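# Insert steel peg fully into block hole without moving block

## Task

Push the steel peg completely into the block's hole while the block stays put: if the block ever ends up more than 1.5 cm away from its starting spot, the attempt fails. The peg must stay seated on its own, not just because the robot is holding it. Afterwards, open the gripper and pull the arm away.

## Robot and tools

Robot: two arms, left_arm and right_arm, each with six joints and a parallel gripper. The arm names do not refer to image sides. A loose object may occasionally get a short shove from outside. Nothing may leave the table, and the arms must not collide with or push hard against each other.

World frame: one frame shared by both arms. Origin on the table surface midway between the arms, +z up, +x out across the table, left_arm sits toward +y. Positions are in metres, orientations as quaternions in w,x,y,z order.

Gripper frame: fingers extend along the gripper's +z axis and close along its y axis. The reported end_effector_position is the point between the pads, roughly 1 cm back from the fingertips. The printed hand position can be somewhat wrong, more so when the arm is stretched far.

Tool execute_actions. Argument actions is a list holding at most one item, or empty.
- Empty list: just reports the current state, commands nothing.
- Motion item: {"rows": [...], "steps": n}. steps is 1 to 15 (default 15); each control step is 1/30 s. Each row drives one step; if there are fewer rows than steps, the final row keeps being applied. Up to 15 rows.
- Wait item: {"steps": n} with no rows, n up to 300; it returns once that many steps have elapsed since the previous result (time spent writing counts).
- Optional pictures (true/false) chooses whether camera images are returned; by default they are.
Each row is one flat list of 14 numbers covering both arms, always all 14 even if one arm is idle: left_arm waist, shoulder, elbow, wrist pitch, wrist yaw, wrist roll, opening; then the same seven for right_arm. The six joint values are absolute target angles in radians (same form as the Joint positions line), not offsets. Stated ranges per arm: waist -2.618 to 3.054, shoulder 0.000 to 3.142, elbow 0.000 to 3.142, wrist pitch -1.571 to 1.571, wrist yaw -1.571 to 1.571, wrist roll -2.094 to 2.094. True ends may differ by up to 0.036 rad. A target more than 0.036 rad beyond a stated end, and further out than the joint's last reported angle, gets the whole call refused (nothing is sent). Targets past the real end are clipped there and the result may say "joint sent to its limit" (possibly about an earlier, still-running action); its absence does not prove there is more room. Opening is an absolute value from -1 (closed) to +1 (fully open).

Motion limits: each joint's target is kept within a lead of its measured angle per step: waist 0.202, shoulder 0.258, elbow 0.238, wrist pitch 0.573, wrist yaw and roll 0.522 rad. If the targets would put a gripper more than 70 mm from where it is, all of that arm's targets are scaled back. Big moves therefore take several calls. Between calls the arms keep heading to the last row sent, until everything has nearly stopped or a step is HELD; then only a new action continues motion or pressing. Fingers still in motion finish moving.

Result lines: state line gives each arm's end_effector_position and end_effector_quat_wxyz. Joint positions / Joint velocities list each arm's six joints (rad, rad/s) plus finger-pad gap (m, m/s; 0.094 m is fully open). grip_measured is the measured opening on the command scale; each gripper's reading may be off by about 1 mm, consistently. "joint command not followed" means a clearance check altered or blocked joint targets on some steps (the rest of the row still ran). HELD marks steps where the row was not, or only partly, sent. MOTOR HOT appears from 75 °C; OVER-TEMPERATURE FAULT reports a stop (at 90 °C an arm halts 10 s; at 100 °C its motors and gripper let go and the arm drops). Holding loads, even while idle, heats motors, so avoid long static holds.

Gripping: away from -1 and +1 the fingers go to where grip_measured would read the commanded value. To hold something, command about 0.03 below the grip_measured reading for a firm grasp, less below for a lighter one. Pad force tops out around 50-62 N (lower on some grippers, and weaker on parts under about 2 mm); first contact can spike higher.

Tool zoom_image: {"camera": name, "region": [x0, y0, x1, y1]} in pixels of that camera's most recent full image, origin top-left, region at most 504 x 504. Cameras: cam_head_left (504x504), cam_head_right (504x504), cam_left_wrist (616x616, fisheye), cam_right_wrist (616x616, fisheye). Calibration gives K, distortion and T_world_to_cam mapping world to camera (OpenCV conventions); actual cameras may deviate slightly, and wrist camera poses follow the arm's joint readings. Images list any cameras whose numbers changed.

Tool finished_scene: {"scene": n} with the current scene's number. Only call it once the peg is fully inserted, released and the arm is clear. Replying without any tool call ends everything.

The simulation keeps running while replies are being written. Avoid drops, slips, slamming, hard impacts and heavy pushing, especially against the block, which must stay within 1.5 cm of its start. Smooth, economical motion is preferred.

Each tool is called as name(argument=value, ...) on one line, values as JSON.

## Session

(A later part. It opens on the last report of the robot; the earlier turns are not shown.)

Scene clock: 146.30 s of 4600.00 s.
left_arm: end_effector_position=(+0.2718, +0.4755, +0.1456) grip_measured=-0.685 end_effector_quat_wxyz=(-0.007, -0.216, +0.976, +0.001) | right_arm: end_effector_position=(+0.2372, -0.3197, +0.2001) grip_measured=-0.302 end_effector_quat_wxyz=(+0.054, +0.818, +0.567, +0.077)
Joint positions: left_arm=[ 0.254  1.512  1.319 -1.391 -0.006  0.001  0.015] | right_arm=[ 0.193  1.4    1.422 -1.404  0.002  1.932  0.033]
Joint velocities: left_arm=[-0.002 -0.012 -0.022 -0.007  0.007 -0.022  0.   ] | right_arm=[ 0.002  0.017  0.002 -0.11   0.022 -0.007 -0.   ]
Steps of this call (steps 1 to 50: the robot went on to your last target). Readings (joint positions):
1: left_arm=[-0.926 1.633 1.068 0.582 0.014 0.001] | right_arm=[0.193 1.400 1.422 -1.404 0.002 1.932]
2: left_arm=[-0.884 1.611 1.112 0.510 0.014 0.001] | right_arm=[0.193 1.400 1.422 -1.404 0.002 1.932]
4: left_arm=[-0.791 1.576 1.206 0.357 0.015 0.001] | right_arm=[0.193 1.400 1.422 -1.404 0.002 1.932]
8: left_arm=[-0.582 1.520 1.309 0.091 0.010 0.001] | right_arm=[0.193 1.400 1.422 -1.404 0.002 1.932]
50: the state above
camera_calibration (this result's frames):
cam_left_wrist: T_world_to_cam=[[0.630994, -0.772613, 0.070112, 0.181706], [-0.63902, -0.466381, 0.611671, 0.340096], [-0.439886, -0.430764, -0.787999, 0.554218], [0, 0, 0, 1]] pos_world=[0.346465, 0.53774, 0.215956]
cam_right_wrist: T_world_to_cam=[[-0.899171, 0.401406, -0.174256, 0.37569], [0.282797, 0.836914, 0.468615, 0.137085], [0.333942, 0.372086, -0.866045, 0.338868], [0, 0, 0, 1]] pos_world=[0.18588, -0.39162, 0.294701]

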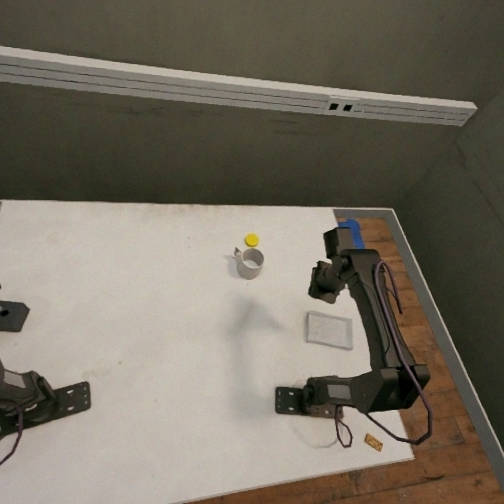

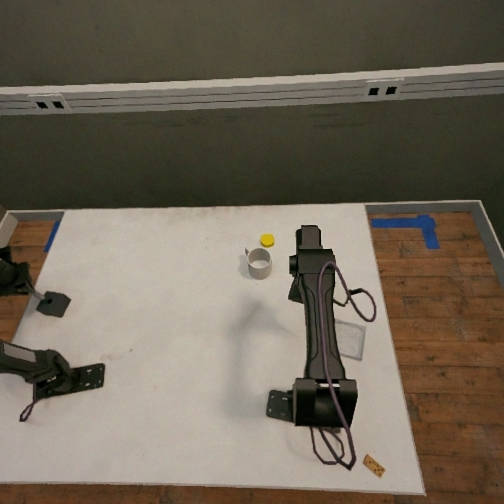

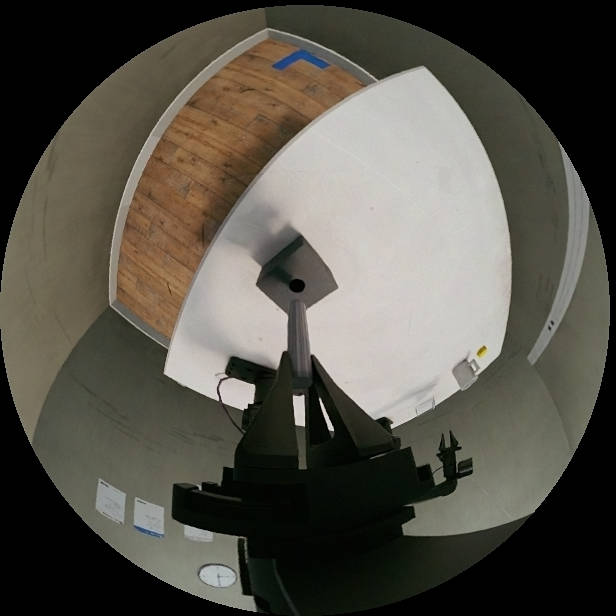

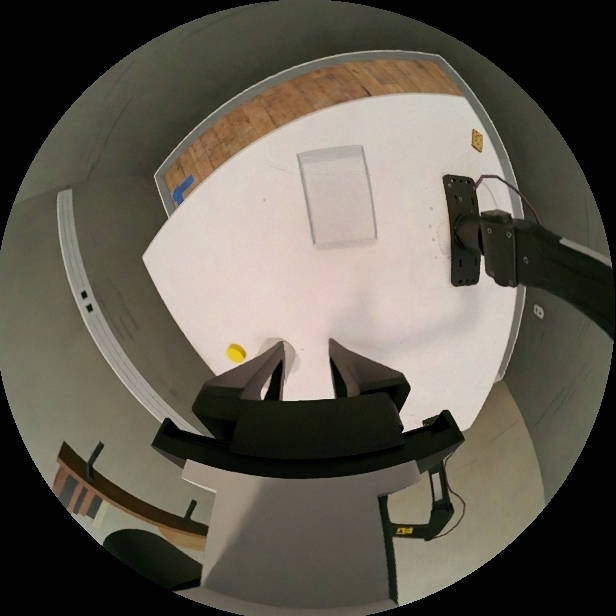

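execute_actions(actions=[{"rows":[[0.242,1.495,1.29,-1.36,0,0,-0.725,0.2,1.4,1.4,-1.4,0,1.94,-0.3],[0.242,1.49,1.275,-1.34,0,0,-0.725,0.2,1.4,1.4,-1.4,0,1.94,-0.3],[0.242,1.49,1.26,-1.32,0,0,-0.725,0.2,1.4,1.4,-1.4,0,1.94,-0.3],[0.242,1.49,1.245,-1.3,0,0,-0.725,0.2,1.4,1.4,-1.4,0,1.94,-0.3],[0.242,1.49,1.23,-1.28,0,0,-0.725,0.2,1.4,1.4,-1.4,0,1.94,-0.3],[0.242,1.49,1.215,-1.265,0,0,-0.725,0.2,1.4,1.4,-1.4,0,1.94,-0.3],[0.242,1.49,1.195,-1.265,0,0,-0.725,0.2,1.4,1.4,-1.4,0,1.94,-0.3]],"steps":15}], pictures=false)

execute_actions(actions=[{"steps":12}])

zoom_image(camera="cam_left_wrist", region=[257, 260, 337, 340])

zoom_image(camera="cam_head_right", region=[15, 265, 85, 335])

Scene clock: 158.67 s of 4600.00 s.
left_arm: end_effector_position=(+0.2676, +0.4734, +0.1161) grip_measured=-0.685 end_effector_quat_wxyz=(-0.016, -0.216, +0.976, -0.001) | right_arm: end_effector_position=(+0.2373, -0.3197, +0.2001) grip_measured=-0.302 end_effector_quat_wxyz=(+0.054, +0.818, +0.567, +0.077)
Joint positions: left_arm=[ 0.254  1.512  1.201 -1.291 -0.005  0.001  0.015] | right_arm=[ 0.193  1.4    1.422 -1.404  0.002  1.932  0.033]
Joint velocities: left_arm=[ 0.012  0.002  0.012  0.11  -0.007  0.037 -0.   ] | right_arm=[-0.012 -0.012  0.012 -0.066  0.051  0.051 -0.   ]
Steps of this call (steps 1 to 15: the robot went on to your last target; steps 16 to 90: nothing new was sent; then 8.87 s passed at rest; steps 91 to 105: all 15 steps of this action). Readings (joint positions):
91: left_arm=[0.254 1.512 1.316 -1.389 -0.006 0.001] | right_arm=[0.193 1.400 1.422 -1.404 0.002 1.932]
92: left_arm=[0.254 1.512 1.311 -1.383 -0.006 0.001] | right_arm=[0.193 1.400 1.422 -1.404 0.002 1.932]
94: left_arm=[0.254 1.512 1.288 -1.362 -0.006 0.001] | right_arm=[0.193 1.400 1.422 -1.404 0.002 1.932]
98: left_arm=[0.254 1.512 1.223 -1.314 -0.006 0.001] | right_arm=[0.193 1.400 1.422 -1.404 0.002 1.932]
105: the state above

Scene clock: 159.07 s of 4600.00 s.
left_arm: end_effector_position=(+0.2695, +0.4743, +0.1160) grip_measured=-0.685 end_effector_quat_wxyz=(-0.011, -0.216, +0.976, +0.000) | right_arm: end_effector_position=(+0.2373, -0.3197, +0.2001) grip_measured=-0.302 end_effector_quat_wxyz=(+0.054, +0.818, +0.567, +0.077)
Joint positions: left_arm=[ 0.254  1.512  1.201 -1.282 -0.005  0.001  0.015] | right_arm=[ 0.193  1.4    1.422 -1.404  0.002  1.932  0.033]
Joint velocities: left_arm=[-0.022 -0.002 -0.002 -0.007 -0.007 -0.007 -0.001] | right_arm=[ 0.002 -0.012  0.002 -0.081 -0.007 -0.037 -0.001]
Steps of this call (steps 1 to 12: the robot went on to your last target). Readings (joint positions):
1: left_arm=[0.254 1.512 1.201 -1.289 -0.005 0.001] | right_arm=[0.193 1.400 1.422 -1.404 0.002 1.932]
2: left_arm=[0.254 1.512 1.201 -1.287 -0.005 0.001] | right_arm=[0.193 1.400 1.422 -1.404 0.002 1.932]
4: left_arm=[0.254 1.512 1.201 -1.285 -0.005 0.001] | right_arm=[0.193 1.400 1.422 -1.404 0.002 1.932]
8: left_arm=[0.254 1.512 1.201 -1.283 -0.005 0.001] | right_arm=[0.193 1.400 1.422 -1.404 0.002 1.932]
12: the state above
camera_calibration (this result's frames):
cam_left_wrist: T_world_to_cam=[[0.631534, -0.772299, 0.0686896, 0.184141], [-0.634319, -0.463686, 0.618574, 0.352859], [-0.445874, -0.434222, -0.782718, 0.532056], [0, 0, 0, 1]] pos_world=[0.344764, 0.536858, 0.185532]
cam_right_wrist: T_world_to_cam=[[-0.899104, 0.401406, -0.174599, 0.37583], [0.282618, 0.836914, 0.468724, 0.137071], [0.334273, 0.372087, -0.865918, 0.338748], [0, 0, 0, 1]] pos_world=[0.185937, -0.39162, 0.294699]

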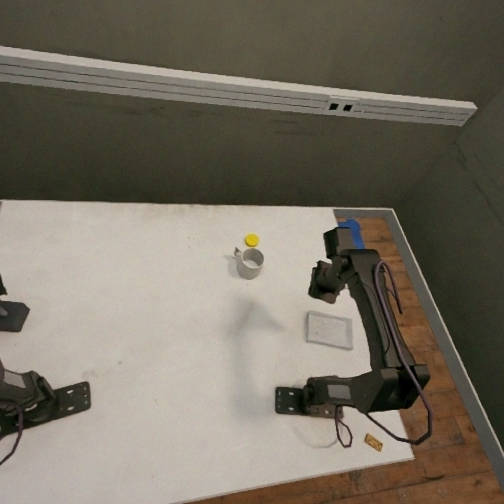

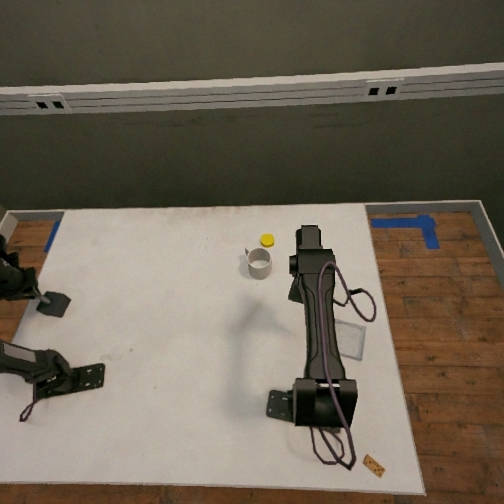

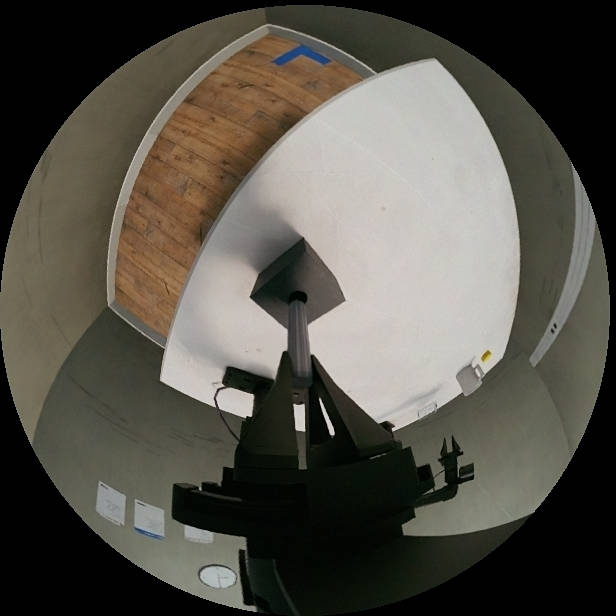

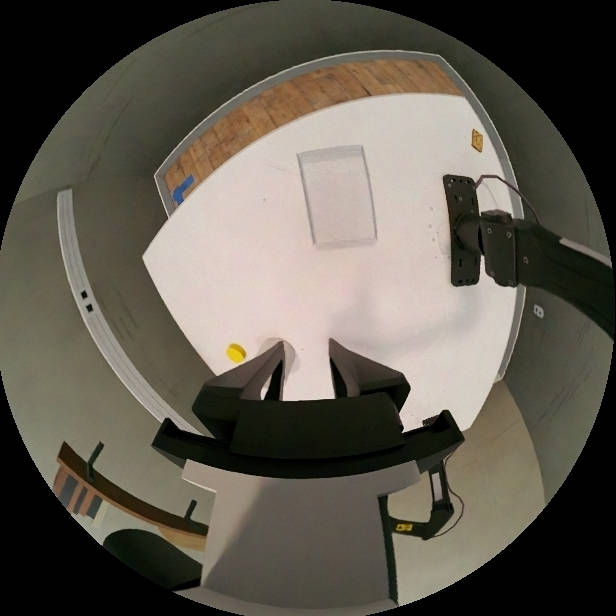

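Region (257, 260, 337, 340) of cam_left_wrist's 616x616 image, scaled by 6.300, with more detail than that image has.

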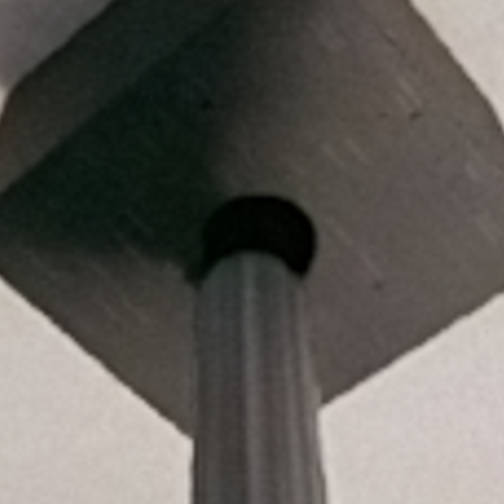

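Region (15, 265, 85, 335) of cam_head_right's 504x504 image, scaled by 7.200, with more detail than that image has.

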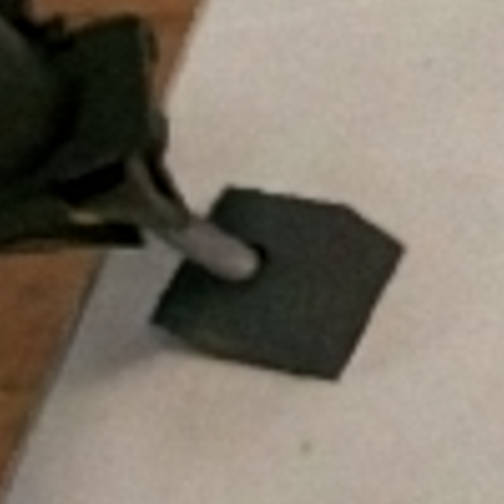

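execute_actions(actions=[{"rows":[[0.25,1.5,1.2,-1.244,0,0,-0.725,0.2,1.4,1.4,-1.4,0,1.94,-0.3]],"steps":15}], pictures=false)

execute_actions(actions=[{"steps":10}])

zoom_image(camera="cam_left_wrist", region=[257, 260, 337, 340])

zoom_image(camera="cam_head_right", region=[30, 280, 70, 320])

zoom_image(camera="cam_head_left", region=[0, 295, 40, 335])

Scene clock: 164.40 s of 4600.00 s.
left_arm: end_effector_position=(+0.2742, +0.4765, +0.1160) grip_measured=-0.685 end_effector_quat_wxyz=(-0.001, -0.216, +0.976, +0.002) | right_arm: end_effector_position=(+0.2373, -0.3196, +0.2001) grip_measured=-0.302 end_effector_quat_wxyz=(+0.054, +0.818, +0.567, +0.077)
Joint positions: left_arm=[ 0.254  1.512  1.201 -1.262 -0.005  0.001  0.015] | right_arm=[ 0.193  1.4    1.422 -1.404  0.002  1.932  0.033]
Joint velocities: left_arm=[ 0.007 -0.017 -0.002  0.007  0.007 -0.022  0.   ] | right_arm=[-0.002 -0.002 -0.007 -0.037  0.022 -0.022  0.001]
Steps of this call (steps 1 to 15: the robot went on to your last target; steps 16 to 90: nothing new was sent; then 1.83 s passed at rest; steps 91 to 105: all 15 steps of this action). Readings (joint positions):
91: left_arm=[0.254 1.512 1.201 -1.280 -0.005 0.001] | right_arm=[0.193 1.400 1.422 -1.404 0.002 1.932]
92: left_arm=[0.254 1.512 1.201 -1.277 -0.005 0.001] | right_arm=[0.193 1.400 1.422 -1.404 0.002 1.932]
94: left_arm=[0.254 1.512 1.201 -1.271 -0.005 0.001] | right_arm=[0.193 1.400 1.422 -1.404 0.002 1.932]
98: left_arm=[0.254 1.512 1.201 -1.264 -0.005 0.001] | right_arm=[0.193 1.400 1.422 -1.404 0.002 1.932]
105: the state above

Scene clock: 164.73 s of 4600.00 s.
left_arm: end_effector_position=(+0.2743, +0.4765, +0.1160) grip_measured=-0.685 end_effector_quat_wxyz=(-0.001, -0.216, +0.976, +0.002) | right_arm: end_effector_position=(+0.2373, -0.3196, +0.2001) grip_measured=-0.302 end_effector_quat_wxyz=(+0.054, +0.818, +0.567, +0.077)
Joint positions: left_arm=[ 0.254  1.512  1.201 -1.261 -0.005  0.001  0.015] | right_arm=[ 0.193  1.4    1.422 -1.404  0.002  1.932  0.033]
Joint velocities: left_arm=[ 0.002  0.002  0.002  0.037 -0.007 -0.051  0.   ] | right_arm=[ 0.002 -0.002  0.022 -0.051 -0.125 -0.007  0.   ]
Steps of this call (steps 1 to 10: the robot went on to your last target). Readings (joint positions):
1: left_arm=[0.254 1.512 1.201 -1.262 -0.005 0.001] | right_arm=[0.193 1.400 1.422 -1.404 0.002 1.932]
2: left_arm=[0.254 1.512 1.201 -1.262 -0.005 0.001] | right_arm=[0.193 1.400 1.422 -1.404 0.002 1.932]
4: left_arm=[0.254 1.512 1.201 -1.262 -0.005 0.001] | right_arm=[0.193 1.400 1.422 -1.404 0.002 1.932]
8: left_arm=[0.254 1.512 1.201 -1.261 -0.005 0.001] | right_arm=[0.193 1.400 1.422 -1.404 0.002 1.932]
10: the state above
camera_calibration (this result's frames):
cam_left_wrist: T_world_to_cam=[[0.630179, -0.772931, 0.0738454, 0.182934], [-0.64593, -0.469093, 0.602268, 0.364571], [-0.430871, -0.427235, -0.794871, 0.529035], [0, 0, 0, 1]] pos_world=[0.348152, 0.538435, 0.187436]
cam_right_wrist: T_world_to_cam=[[-0.899133, 0.401407, -0.174448, 0.375779], [0.282559, 0.836758, 0.469037, 0.136916], [0.334245, 0.372435, -0.865778, 0.338813], [0, 0, 0, 1]] pos_world=[0.185942, -0.391591, 0.294672]

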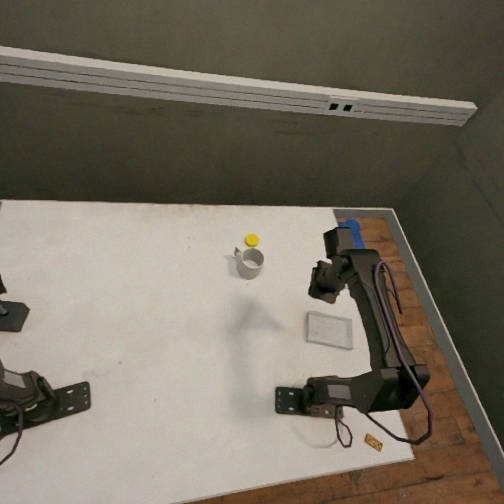

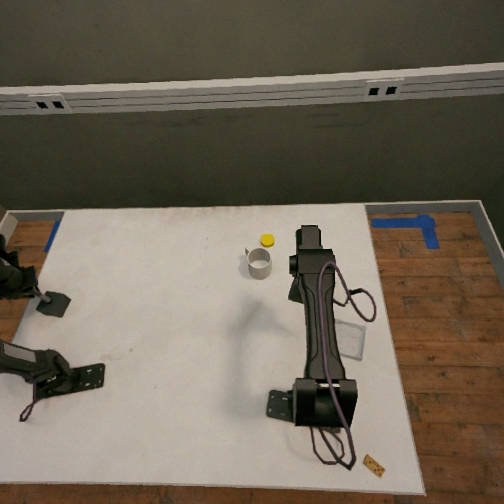

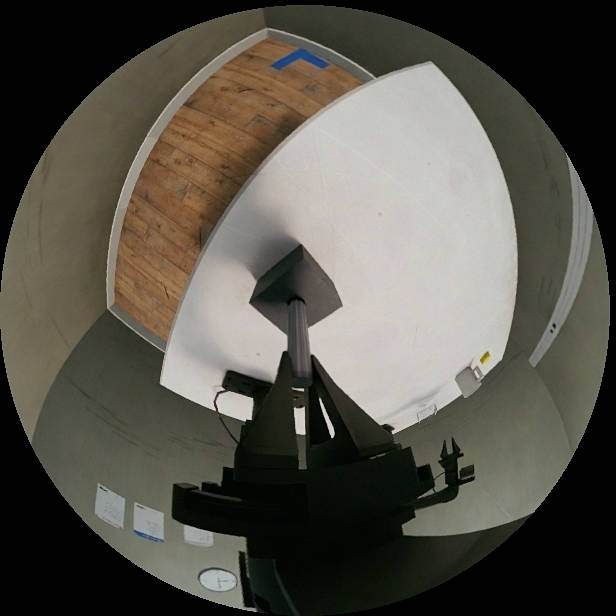

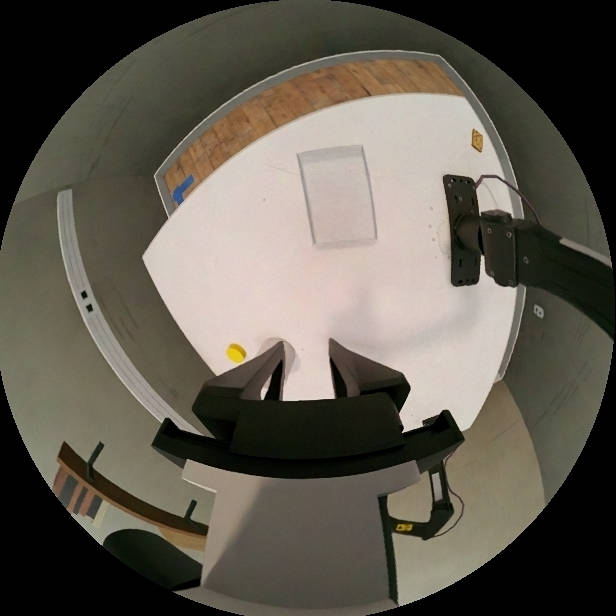

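Region (257, 260, 337, 340) of cam_left_wrist's 616x616 image, scaled by 6.300, with more detail than that image has.

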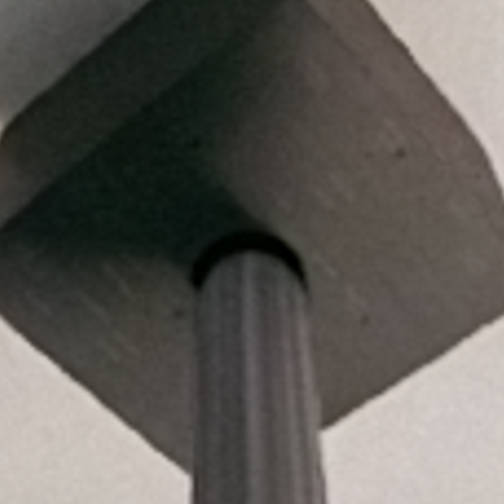

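Region (30, 280, 70, 320) of cam_head_right's 504x504 image, scaled by 12.600, with more detail than that image has.

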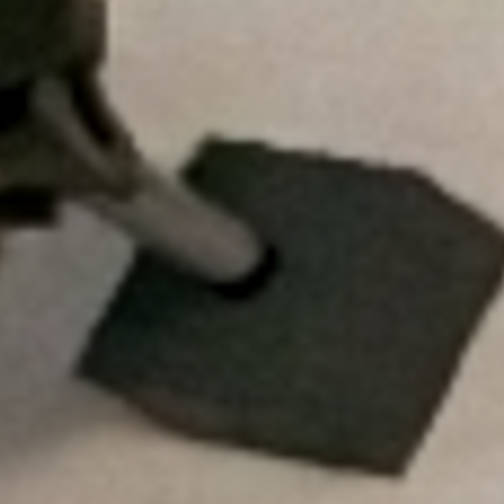

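Region (0, 295, 40, 335) of cam_head_left's 504x504 image, scaled by 12.600, with more detail than that image has.

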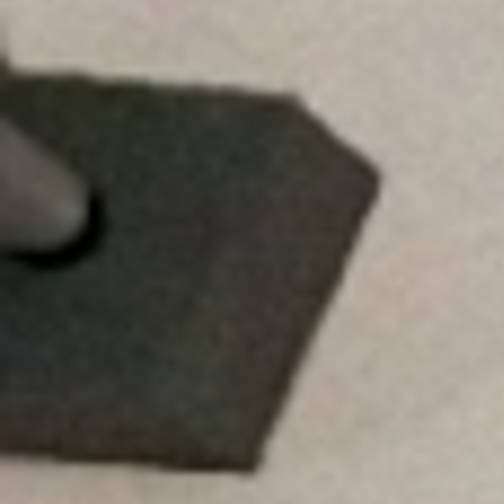

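execute_actions(actions=[{"rows":[[0.25,1.52,1.2,-1.244,0,0,-0.725,0.2,1.4,1.4,-1.4,0,1.94,-0.3],[0.25,1.525,1.2,-1.244,0,0,-0.725,0.2,1.4,1.4,-1.4,0,1.94,-0.3],[0.25,1.53,1.2,-1.244,0,0,-0.725,0.2,1.4,1.4,-1.4,0,1.94,-0.3],[0.25,1.535,1.2,-1.244,0,0,-0.725,0.2,1.4,1.4,-1.4,0,1.94,-0.3],[0.25,1.54,1.2,-1.244,0,0,-0.725,0.2,1.4,1.4,-1.4,0,1.94,-0.3],[0.25,1.545,1.2,-1.244,0,0,-0.725,0.2,1.4,1.4,-1.4,0,1.94,-0.3],[0.25,1.55,1.2,-1.244,0,0,-0.725,0.2,1.4,1.4,-1.4,0,1.94,-0.3],[0.25,1.555,1.2,-1.244,0,0,-0.725,0.2,1.4,1.4,-1.4,0,1.94,-0.3]],"steps":15}])

zoom_image(camera="cam_left_wrist", region=[257, 260, 337, 340])

zoom_image(camera="cam_head_right", region=[30, 280, 70, 320])

Scene clock: 171.20 s of 4600.00 s.
left_arm: end_effector_position=(+0.2747, +0.4767, +0.1070) grip_measured=-0.685 end_effector_quat_wxyz=(-0.018, -0.216, +0.976, -0.002) | right_arm: end_effector_position=(+0.2373, -0.3196, +0.2001) grip_measured=-0.302 end_effector_quat_wxyz=(+0.054, +0.818, +0.567, +0.077)
Joint positions: left_arm=[ 0.254  1.55   1.201 -1.258 -0.005  0.001  0.015] | right_arm=[ 0.193  1.4    1.422 -1.404  0.002  1.932  0.033]
Joint velocities: left_arm=[ 0.002 -0.002  0.007 -0.007 -0.037  0.051 -0.   ] | right_arm=[ 0.007  0.012 -0.002 -0.037 -0.007  0.022 -0.   ]
Steps of this call (steps 1 to 15: the robot went on to your last target; steps 16 to 90: nothing new was sent; then 2.97 s passed at rest; steps 91 to 105: all 15 steps of this action). Readings (joint positions):
91: left_arm=[0.254 1.512 1.201 -1.261 -0.005 0.001] | right_arm=[0.193 1.400 1.422 -1.404 0.002 1.932]
92: left_arm=[0.254 1.512 1.201 -1.261 -0.005 0.001] | right_arm=[0.193 1.400 1.422 -1.404 0.002 1.932]
94: left_arm=[0.254 1.515 1.201 -1.261 -0.005 0.001] | right_arm=[0.193 1.400 1.422 -1.404 0.002 1.932]
98: left_arm=[0.254 1.535 1.201 -1.261 -0.005 0.001] | right_arm=[0.193 1.400 1.422 -1.404 0.002 1.932]
105: the state above
camera_calibration (this result's frames):
cam_left_wrist: T_world_to_cam=[[0.632368, -0.77188, 0.065667, 0.183182], [-0.626648, -0.459861, 0.629159, 0.357735], [-0.455437, -0.43901, -0.774498, 0.532387], [0, 0, 0, 1]] pos_world=[0.350804, 0.539626, 0.175231]
cam_right_wrist: T_world_to_cam=[[-0.899133, 0.401407, -0.174448, 0.375779], [0.282559, 0.836758, 0.469037, 0.136916], [0.334245, 0.372435, -0.865778, 0.338813], [0, 0, 0, 1]] pos_world=[0.185942, -0.391591, 0.294672]

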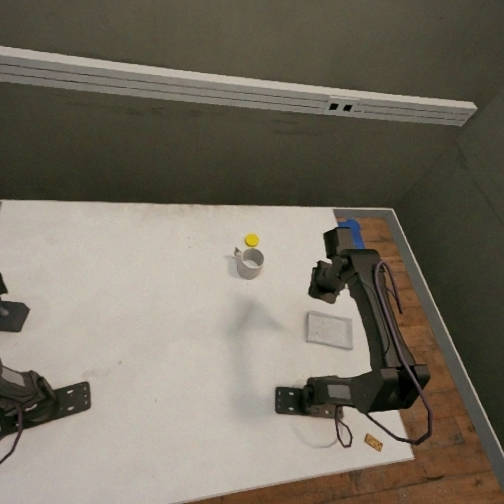

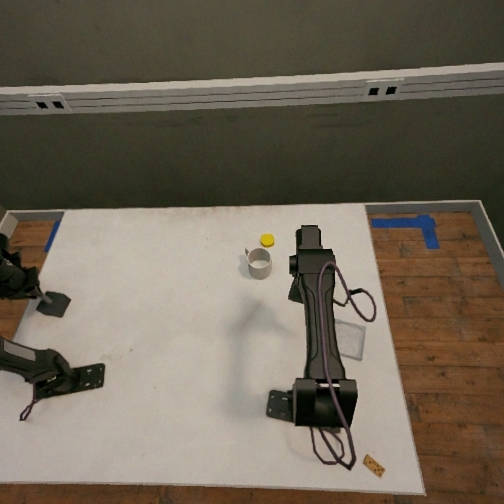

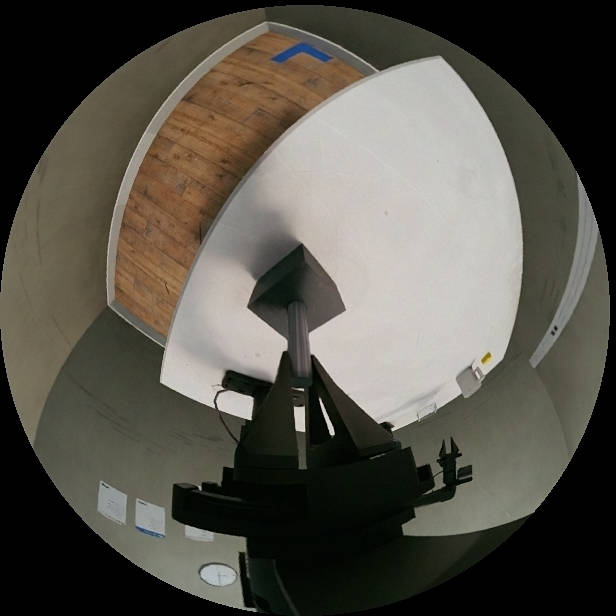

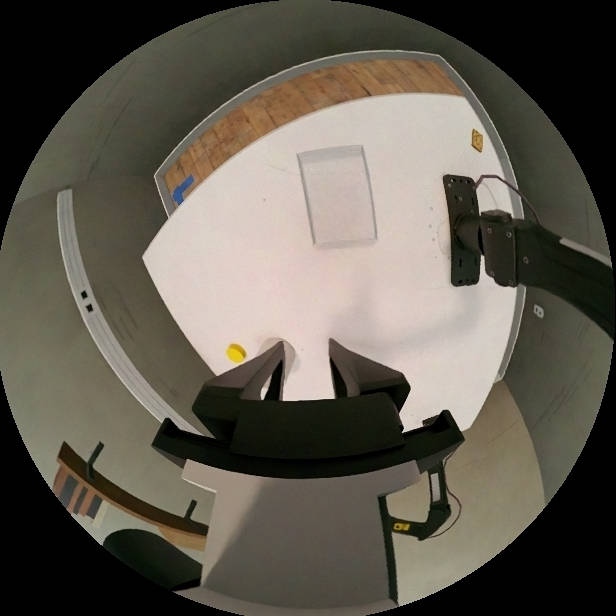

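Region (257, 260, 337, 340) of cam_left_wrist's 616x616 image, scaled by 6.300, with more detail than that image has.

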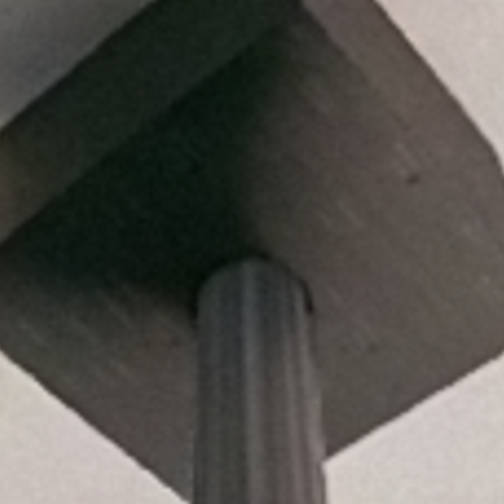

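Region (30, 280, 70, 320) of cam_head_right's 504x504 image, scaled by 12.600, with more detail than that image has.

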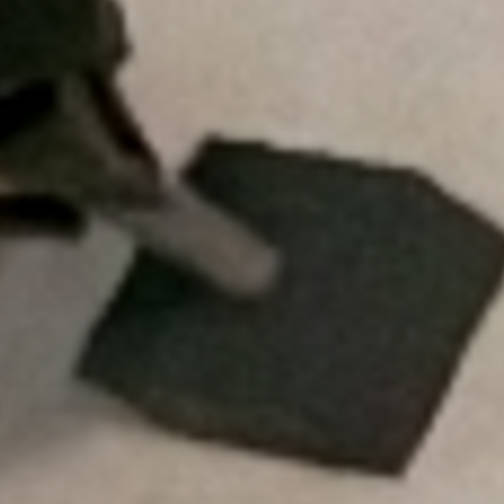

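execute_actions(actions=[{"rows":[[0.25,1.55,1.195,-1.23,0,0,-0.725,0.2,1.4,1.4,-1.4,0,1.94,-0.3],[0.25,1.55,1.19,-1.224,0,0,-0.725,0.2,1.4,1.4,-1.4,0,1.94,-0.3],[0.25,1.55,1.184,-1.218,0,0,-0.725,0.2,1.4,1.4,-1.4,0,1.94,-0.3],[0.25,1.55,1.178,-1.211,0,0,-0.725,0.2,1.4,1.4,-1.4,0,1.94,-0.3],[0.25,1.55,1.172,-1.205,0,0,-0.725,0.2,1.4,1.4,-1.4,0,1.94,-0.3],[0.25,1.55,1.166,-1.198,0,0,-0.725,0.2,1.4,1.4,-1.4,0,1.94,-0.3],[0.25,1.55,1.16,-1.192,0,0,-0.725,0.2,1.4,1.4,-1.4,0,1.94,-0.3],[0.25,1.55,1.154,-1.185,0,0,-0.725,0.2,1.4,1.4,-1.4,0,1.94,-0.3],[0.25,1.55,1.148,-1.179,0,0,-0.725,0.2,1.4,1.4,-1.4,0,1.94,-0.3],[0.25,1.55,1.142,-1.172,0,0,-0.725,0.2,1.4,1.4,-1.4,0,1.94,-0.3],[0.25,1.55,1.136,-1.166,0,0,-0.725,0.2,1.4,1.4,-1.4,0,1.94,-0.3],[0.25,1.55,1.13,-1.16,0,0,-0.725,0.2,1.4,1.4,-1.4,0,1.94,-0.3],[0.25,1.55,1.124,-1.156,0,0,-0.725,0.2,1.4,1.4,-1.4,0,1.94,-0.3],[0.25,1.55,1.118,-1.155,0,0,-0.725,0.2,1.4,1.4,-1.4,0,1.94,-0.3],[0.25,1.55,1.112,-1.155,0,0,-0.725,0.2,1.4,1.4,-1.4,0,1.94,-0.3]],"steps":15}], pictures=false)

execute_actions(actions=[{"steps":8}])

Scene clock: 180.57 s of 4600.00 s.
left_arm: end_effector_position=(+0.2738, +0.4761, +0.0905) grip_measured=-0.685 end_effector_quat_wxyz=(-0.016, -0.216, +0.976, -0.001) | right_arm: end_effector_position=(+0.2373, -0.3196, +0.2001) grip_measured=-0.302 end_effector_quat_wxyz=(+0.054, +0.818, +0.567, +0.077)
Joint positions: left_arm=[ 0.254  1.55   1.135 -1.187 -0.004  0.001  0.015] | right_arm=[ 0.193  1.4    1.422 -1.404  0.002  1.932  0.033]
Joint velocities: left_arm=[ 0.002  0.002 -0.173  0.154  0.037 -0.007 -0.001] | right_arm=[ 0.002 -0.017  0.007 -0.022 -0.037 -0.037  0.   ]
Steps of this call (steps 1 to 15: the robot went on to your last target; steps 16 to 90: nothing new was sent; then 5.87 s passed at rest; steps 91 to 105: all 15 steps of this action). Readings (joint positions):
91: left_arm=[0.254 1.550 1.201 -1.257 -0.005 0.001] | right_arm=[0.193 1.400 1.422 -1.404 0.002 1.932]
92: left_arm=[0.254 1.550 1.201 -1.255 -0.005 0.001] | right_arm=[0.193 1.400 1.422 -1.404 0.002 1.932]
94: left_arm=[0.254 1.550 1.200 -1.253 -0.005 0.001] | right_arm=[0.193 1.400 1.422 -1.404 0.002 1.932]
98: left_arm=[0.254 1.550 1.178 -1.232 -0.004 0.001] | right_arm=[0.193 1.400 1.422 -1.404 0.002 1.932]
105: the state above

Scene clock: 180.83 s of 4600.00 s.
left_arm: end_effector_position=(+0.2742, +0.4763, +0.0879) grip_measured=-0.685 end_effector_quat_wxyz=(-0.014, -0.216, +0.976, -0.001) | right_arm: end_effector_position=(+0.2373, -0.3196, +0.2001) grip_measured=-0.302 end_effector_quat_wxyz=(+0.054, +0.818, +0.567, +0.077)
Joint positions: left_arm=[ 0.254  1.55   1.125 -1.173 -0.004  0.001  0.015] | right_arm=[ 0.193  1.4    1.422 -1.404  0.002  1.932  0.033]
Joint velocities: left_arm=[-0.007  0.012 -0.012  0.022  0.007 -0.037 -0.   ] | right_arm=[ 0.002 -0.007  0.002 -0.007 -0.066 -0.037  0.001]
Steps of this call (steps 1 to 8: the robot went on to your last target). Readings (joint positions):
1: left_arm=[0.254 1.550 1.131 -1.182 -0.004 0.001] | right_arm=[0.193 1.400 1.422 -1.404 0.002 1.932]
2: left_arm=[0.254 1.550 1.127 -1.178 -0.004 0.001] | right_arm=[0.193 1.400 1.422 -1.404 0.002 1.932]
4: left_arm=[0.254 1.550 1.125 -1.175 -0.004 0.001] | right_arm=[0.193 1.400 1.422 -1.404 0.002 1.932]
8: the state above
camera_calibration (this result's frames):
cam_left_wrist: T_world_to_cam=[[0.631834, -0.772097, 0.0682038, 0.184552], [-0.631721, -0.46197, 0.622505, 0.372248], [-0.449126, -0.436406, -0.779638, 0.514683], [0, 0, 0, 1]] pos_world=[0.349708, 0.53907, 0.156952]
cam_right_wrist: T_world_to_cam=[[-0.899133, 0.401407, -0.174448, 0.375779], [0.282559, 0.836758, 0.469037, 0.136916], [0.334245, 0.372435, -0.865778, 0.338813], [0, 0, 0, 1]] pos_world=[0.185942, -0.391591, 0.294672]

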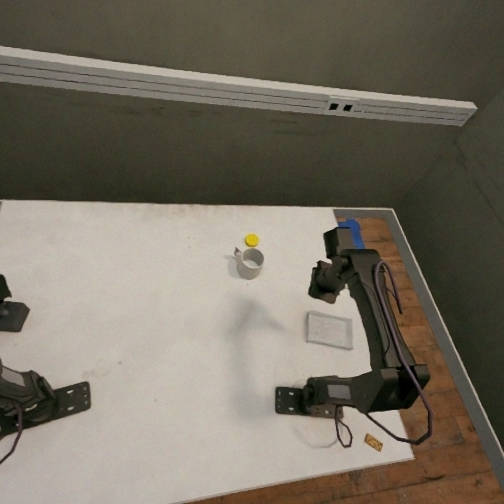

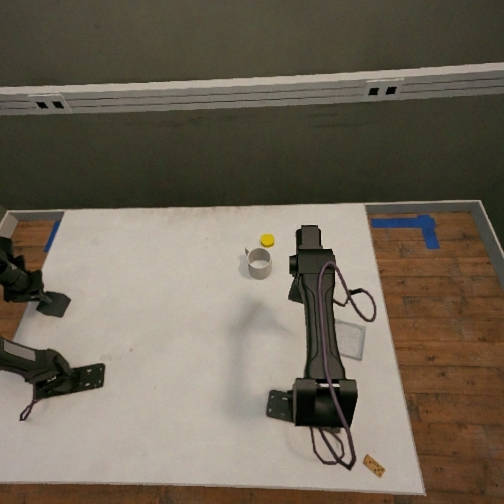

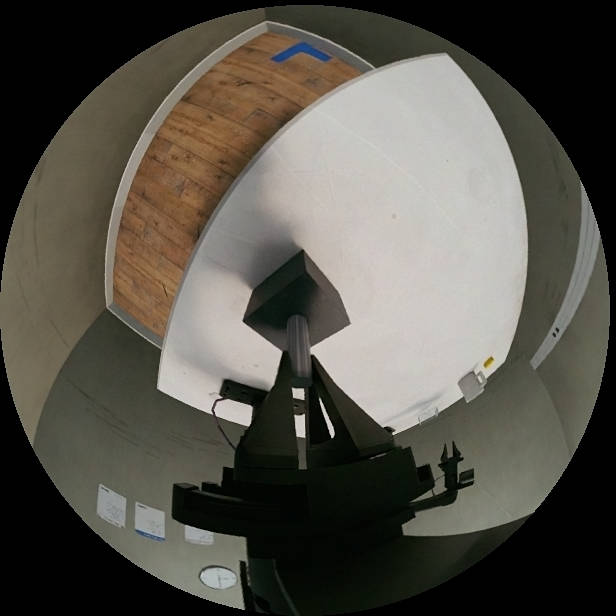

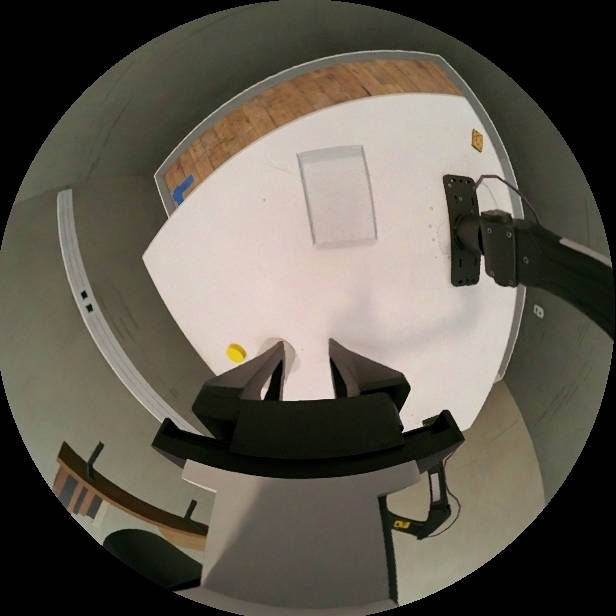

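Continue.

execute_actions(actions=[{"rows":[[0.25,1.55,1.106,-1.147,0,0,-0.725,0.2,1.4,1.4,-1.4,0,1.94,-0.3],[0.25,1.55,1.1,-1.14,0,0,-0.725,0.2,1.4,1.4,-1.4,0,1.94,-0.3],[0.25,1.55,1.094,-1.133,0,0,-0.725,0.2,1.4,1.4,-1.4,0,1.94,-0.3],[0.25,1.55,1.088,-1.126,0,0,-0.725,0.2,1.4,1.4,-1.4,0,1.94,-0.3],[0.25,1.55,1.082,-1.119,0,0,-0.725,0.2,1.4,1.4,-1.4,0,1.94,-0.3],[0.25,1.55,1.076,-1.112,0,0,-0.725,0.2,1.4,1.4,-1.4,0,1.94,-0.3],[0.25,1.55,1.07,-1.105,0,0,-0.725,0.2,1.4,1.4,-1.4,0,1.94,-0.3],[0.25,1.55,1.064,-1.098,0,0,-0.725,0.2,1.4,1.4,-1.4,0,1.94,-0.3],[0.25,1.55,1.058,-1.091,0,0,-0.725,0.2,1.4,1.4,-1.4,0,1.94,-0.3],[0.25,1.55,1.052,-1.084,0,0,-0.725,0.2,1.4,1.4,-1.4,0,1.94,-0.3],[0.25,1.55,1.046,-1.078,0,0,-0.725,0.2,1.4,1.4,-1.4,0,1.94,-0.3],[0.25,1.55,1.04,-1.075,0,0,-0.725,0.2,1.4,1.4,-1.4,0,1.94,-0.3]],"steps":15}], pictures=false)

execute_actions(actions=[{"steps":6}], pictures=false)

Scene clock: 187.80 s of 4600.00 s.
left_arm: end_effector_position=(+0.2729, +0.4757, +0.0708) grip_measured=-0.685 end_effector_quat_wxyz=(-0.009, -0.216, +0.976, +0.000) | right_arm: end_effector_position=(+0.2373, -0.3196, +0.2001) grip_measured=-0.302 end_effector_quat_wxyz=(+0.054, +0.818, +0.567, +0.077)
Joint positions: left_arm=[ 0.254  1.55   1.055 -1.094 -0.004  0.001  0.015] | right_arm=[ 0.193  1.4    1.422 -1.404  0.002  1.932  0.033]
Joint velocities: left_arm=[-0.007  0.002 -0.061  0.066 -0.007  0.066 -0.001] | right_arm=[ 0.007 -0.007  0.002 -0.022 -0.037 -0.007 -0.001]
Steps of this call (steps 1 to 30: the robot went on to your last target; steps 31 to 90: nothing new was sent; then 3.47 s passed at rest; steps 91 to 105: all 15 steps of this action). Readings (joint positions):
91: left_arm=[0.254 1.550 1.125 -1.173 -0.004 0.001] | right_arm=[0.193 1.400 1.422 -1.404 0.002 1.932]
92: left_arm=[0.254 1.550 1.123 -1.171 -0.004 0.001] | right_arm=[0.193 1.400 1.422 -1.404 0.002 1.932]
94: left_arm=[0.254 1.550 1.115 -1.162 -0.004 0.001] | right_arm=[0.193 1.400 1.422 -1.404 0.002 1.932]
98: left_arm=[0.254 1.550 1.089 -1.135 -0.004 0.001] | right_arm=[0.193 1.400 1.422 -1.404 0.002 1.932]
105: the state above

Scene clock: 188.00 s of 4600.00 s.
left_arm: end_effector_position=(+0.2731, +0.4758, +0.0704) grip_measured=-0.685 end_effector_quat_wxyz=(-0.008, -0.216, +0.976, +0.000) | right_arm: end_effector_position=(+0.2373, -0.3196, +0.2001) grip_measured=-0.302 end_effector_quat_wxyz=(+0.054, +0.818, +0.567, +0.077)
Joint positions: left_arm=[ 0.254  1.55   1.054 -1.092 -0.004  0.001  0.015] | right_arm=[ 0.193  1.4    1.422 -1.404  0.002  1.932  0.033]
Joint velocities: left_arm=[ 0.007 -0.012  0.002 -0.022 -0.007 -0.051 -0.   ] | right_arm=[-0.042  0.002  0.002 -0.037 -0.037 -0.037 -0.   ]
Steps of this call (steps 1 to 6: the robot went on to your last target). Readings (joint positions):
1: left_arm=[0.254 1.550 1.055 -1.093 -0.004 0.001] | right_arm=[0.193 1.400 1.422 -1.404 0.002 1.932]
2: left_arm=[0.254 1.550 1.054 -1.092 -0.004 0.001] | right_arm=[0.193 1.400 1.422 -1.404 0.002 1.932]
4: left_arm=[0.254 1.550 1.054 -1.092 -0.004 0.001] | right_arm=[0.193 1.400 1.422 -1.404 0.002 1.932]
6: the state above

execute_actions(actions=[{"rows":[[0.25,1.55,1.035,-1.07,0,0,-0.725,0.2,1.4,1.4,-1.4,0,1.94,-0.3],[0.25,1.55,1.03,-1.064,0,0,-0.725,0.2,1.4,1.4,-1.4,0,1.94,-0.3],[0.25,1.55,1.025,-1.058,0,0,-0.725,0.2,1.4,1.4,-1.4,0,1.94,-0.3],[0.25,1.55,1.02,-1.052,0,0,-0.725,0.2,1.4,1.4,-1.4,0,1.94,-0.3],[0.25,1.55,1.015,-1.046,0,0,-0.725,0.2,1.4,1.4,-1.4,0,1.94,-0.3],[0.25,1.55,1.01,-1.04,0,0,-0.725,0.2,1.4,1.4,-1.4,0,1.94,-0.3],[0.25,1.55,1.005,-1.036,0,0,-0.725,0.2,1.4,1.4,-1.4,0,1.94,-0.3]],"steps":15}])

Scene clock: 191.40 s of 4600.00 s.
left_arm: end_effector_position=(+0.2724, +0.4755, +0.0620) grip_measured=-0.685 end_effector_quat_wxyz=(-0.005, -0.216, +0.976, +0.001) | right_arm: end_effector_position=(+0.2373, -0.3196, +0.2001) grip_measured=-0.302 end_effector_quat_wxyz=(+0.054, +0.818, +0.567, +0.077)
Joint positions: left_arm=[ 0.254  1.55   1.019 -1.05  -0.004  0.001  0.015] | right_arm=[ 0.193  1.4    1.422 -1.404  0.002  1.932  0.033]
Joint velocities: left_arm=[ 0.007  0.012  0.007 -0.037  0.007  0.007 -0.   ] | right_arm=[-0.002  0.007 -0.007 -0.022 -0.007 -0.022 -0.   ]
Steps of this call (steps 1 to 15: the robot went on to your last target; steps 16 to 87: nothing new was sent; steps 88 to 102: all 15 steps of this action). Readings (joint positions):
88: left_arm=[0.254 1.550 1.054 -1.092 -0.004 0.001] | right_arm=[0.193 1.400 1.422 -1.404 0.002 1.932]
89: left_arm=[0.254 1.550 1.052 -1.089 -0.004 0.001] | right_arm=[0.193 1.400 1.422 -1.404 0.002 1.932]
91: left_arm=[0.254 1.550 1.045 -1.081 -0.004 0.001] | right_arm=[0.193 1.400 1.422 -1.404 0.002 1.932]
95: left_arm=[0.254 1.550 1.025 -1.058 -0.004 0.001] | right_arm=[0.193 1.400 1.422 -1.404 0.002 1.932]
102: the state above
camera_calibration (this result's frames):
cam_left_wrist: T_world_to_cam=[[0.63074, -0.772607, 0.0724307, 0.187095], [-0.641305, -0.466433, 0.609236, 0.392441], [-0.436916, -0.43072, -0.789674, 0.487841], [0, 0, 0, 1]] pos_world=[0.346811, 0.537721, 0.132595]
cam_right_wrist: T_world_to_cam=[[-0.899133, 0.401407, -0.174448, 0.375779], [0.282559, 0.836758, 0.469037, 0.136916], [0.334245, 0.372435, -0.865778, 0.338813], [0, 0, 0, 1]] pos_world=[0.185942, -0.391591, 0.294672]

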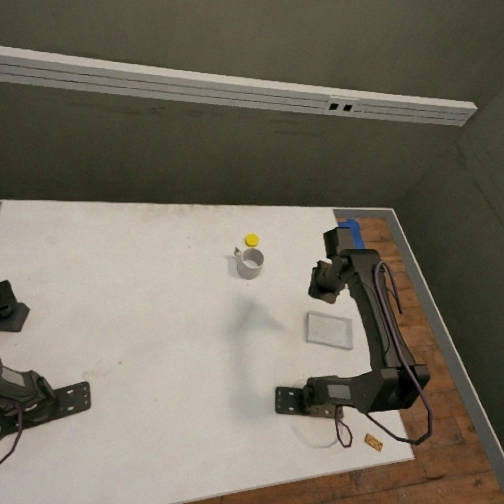

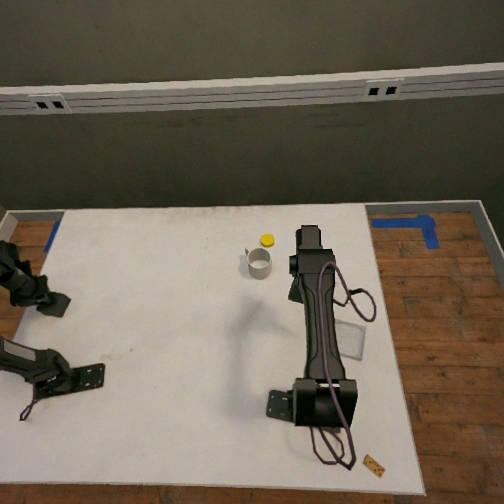

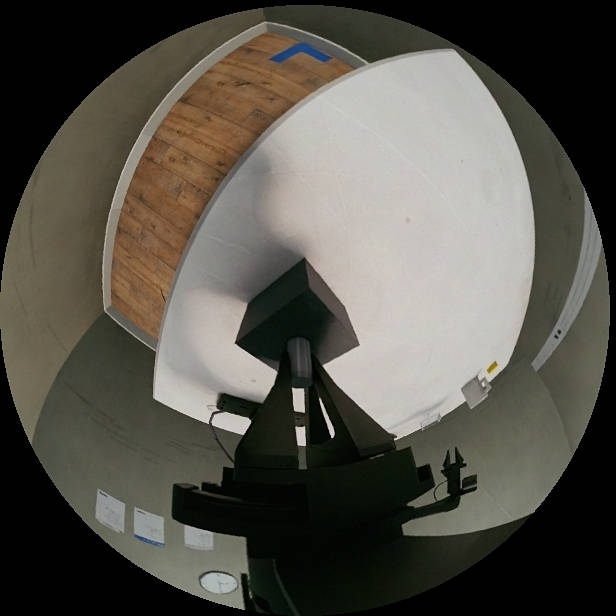

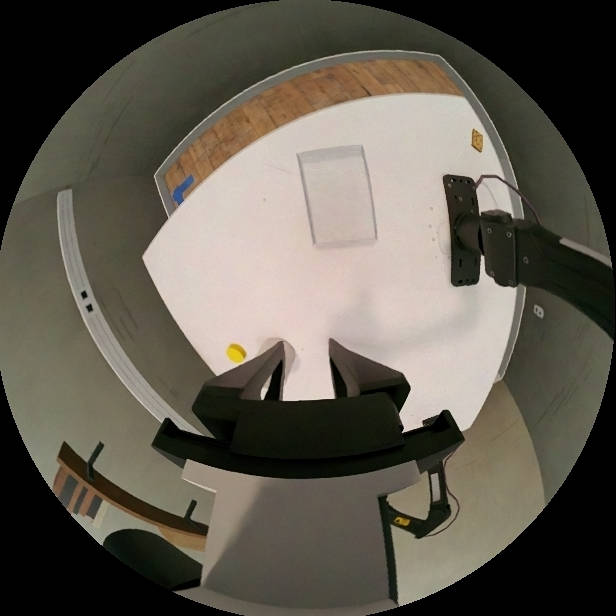

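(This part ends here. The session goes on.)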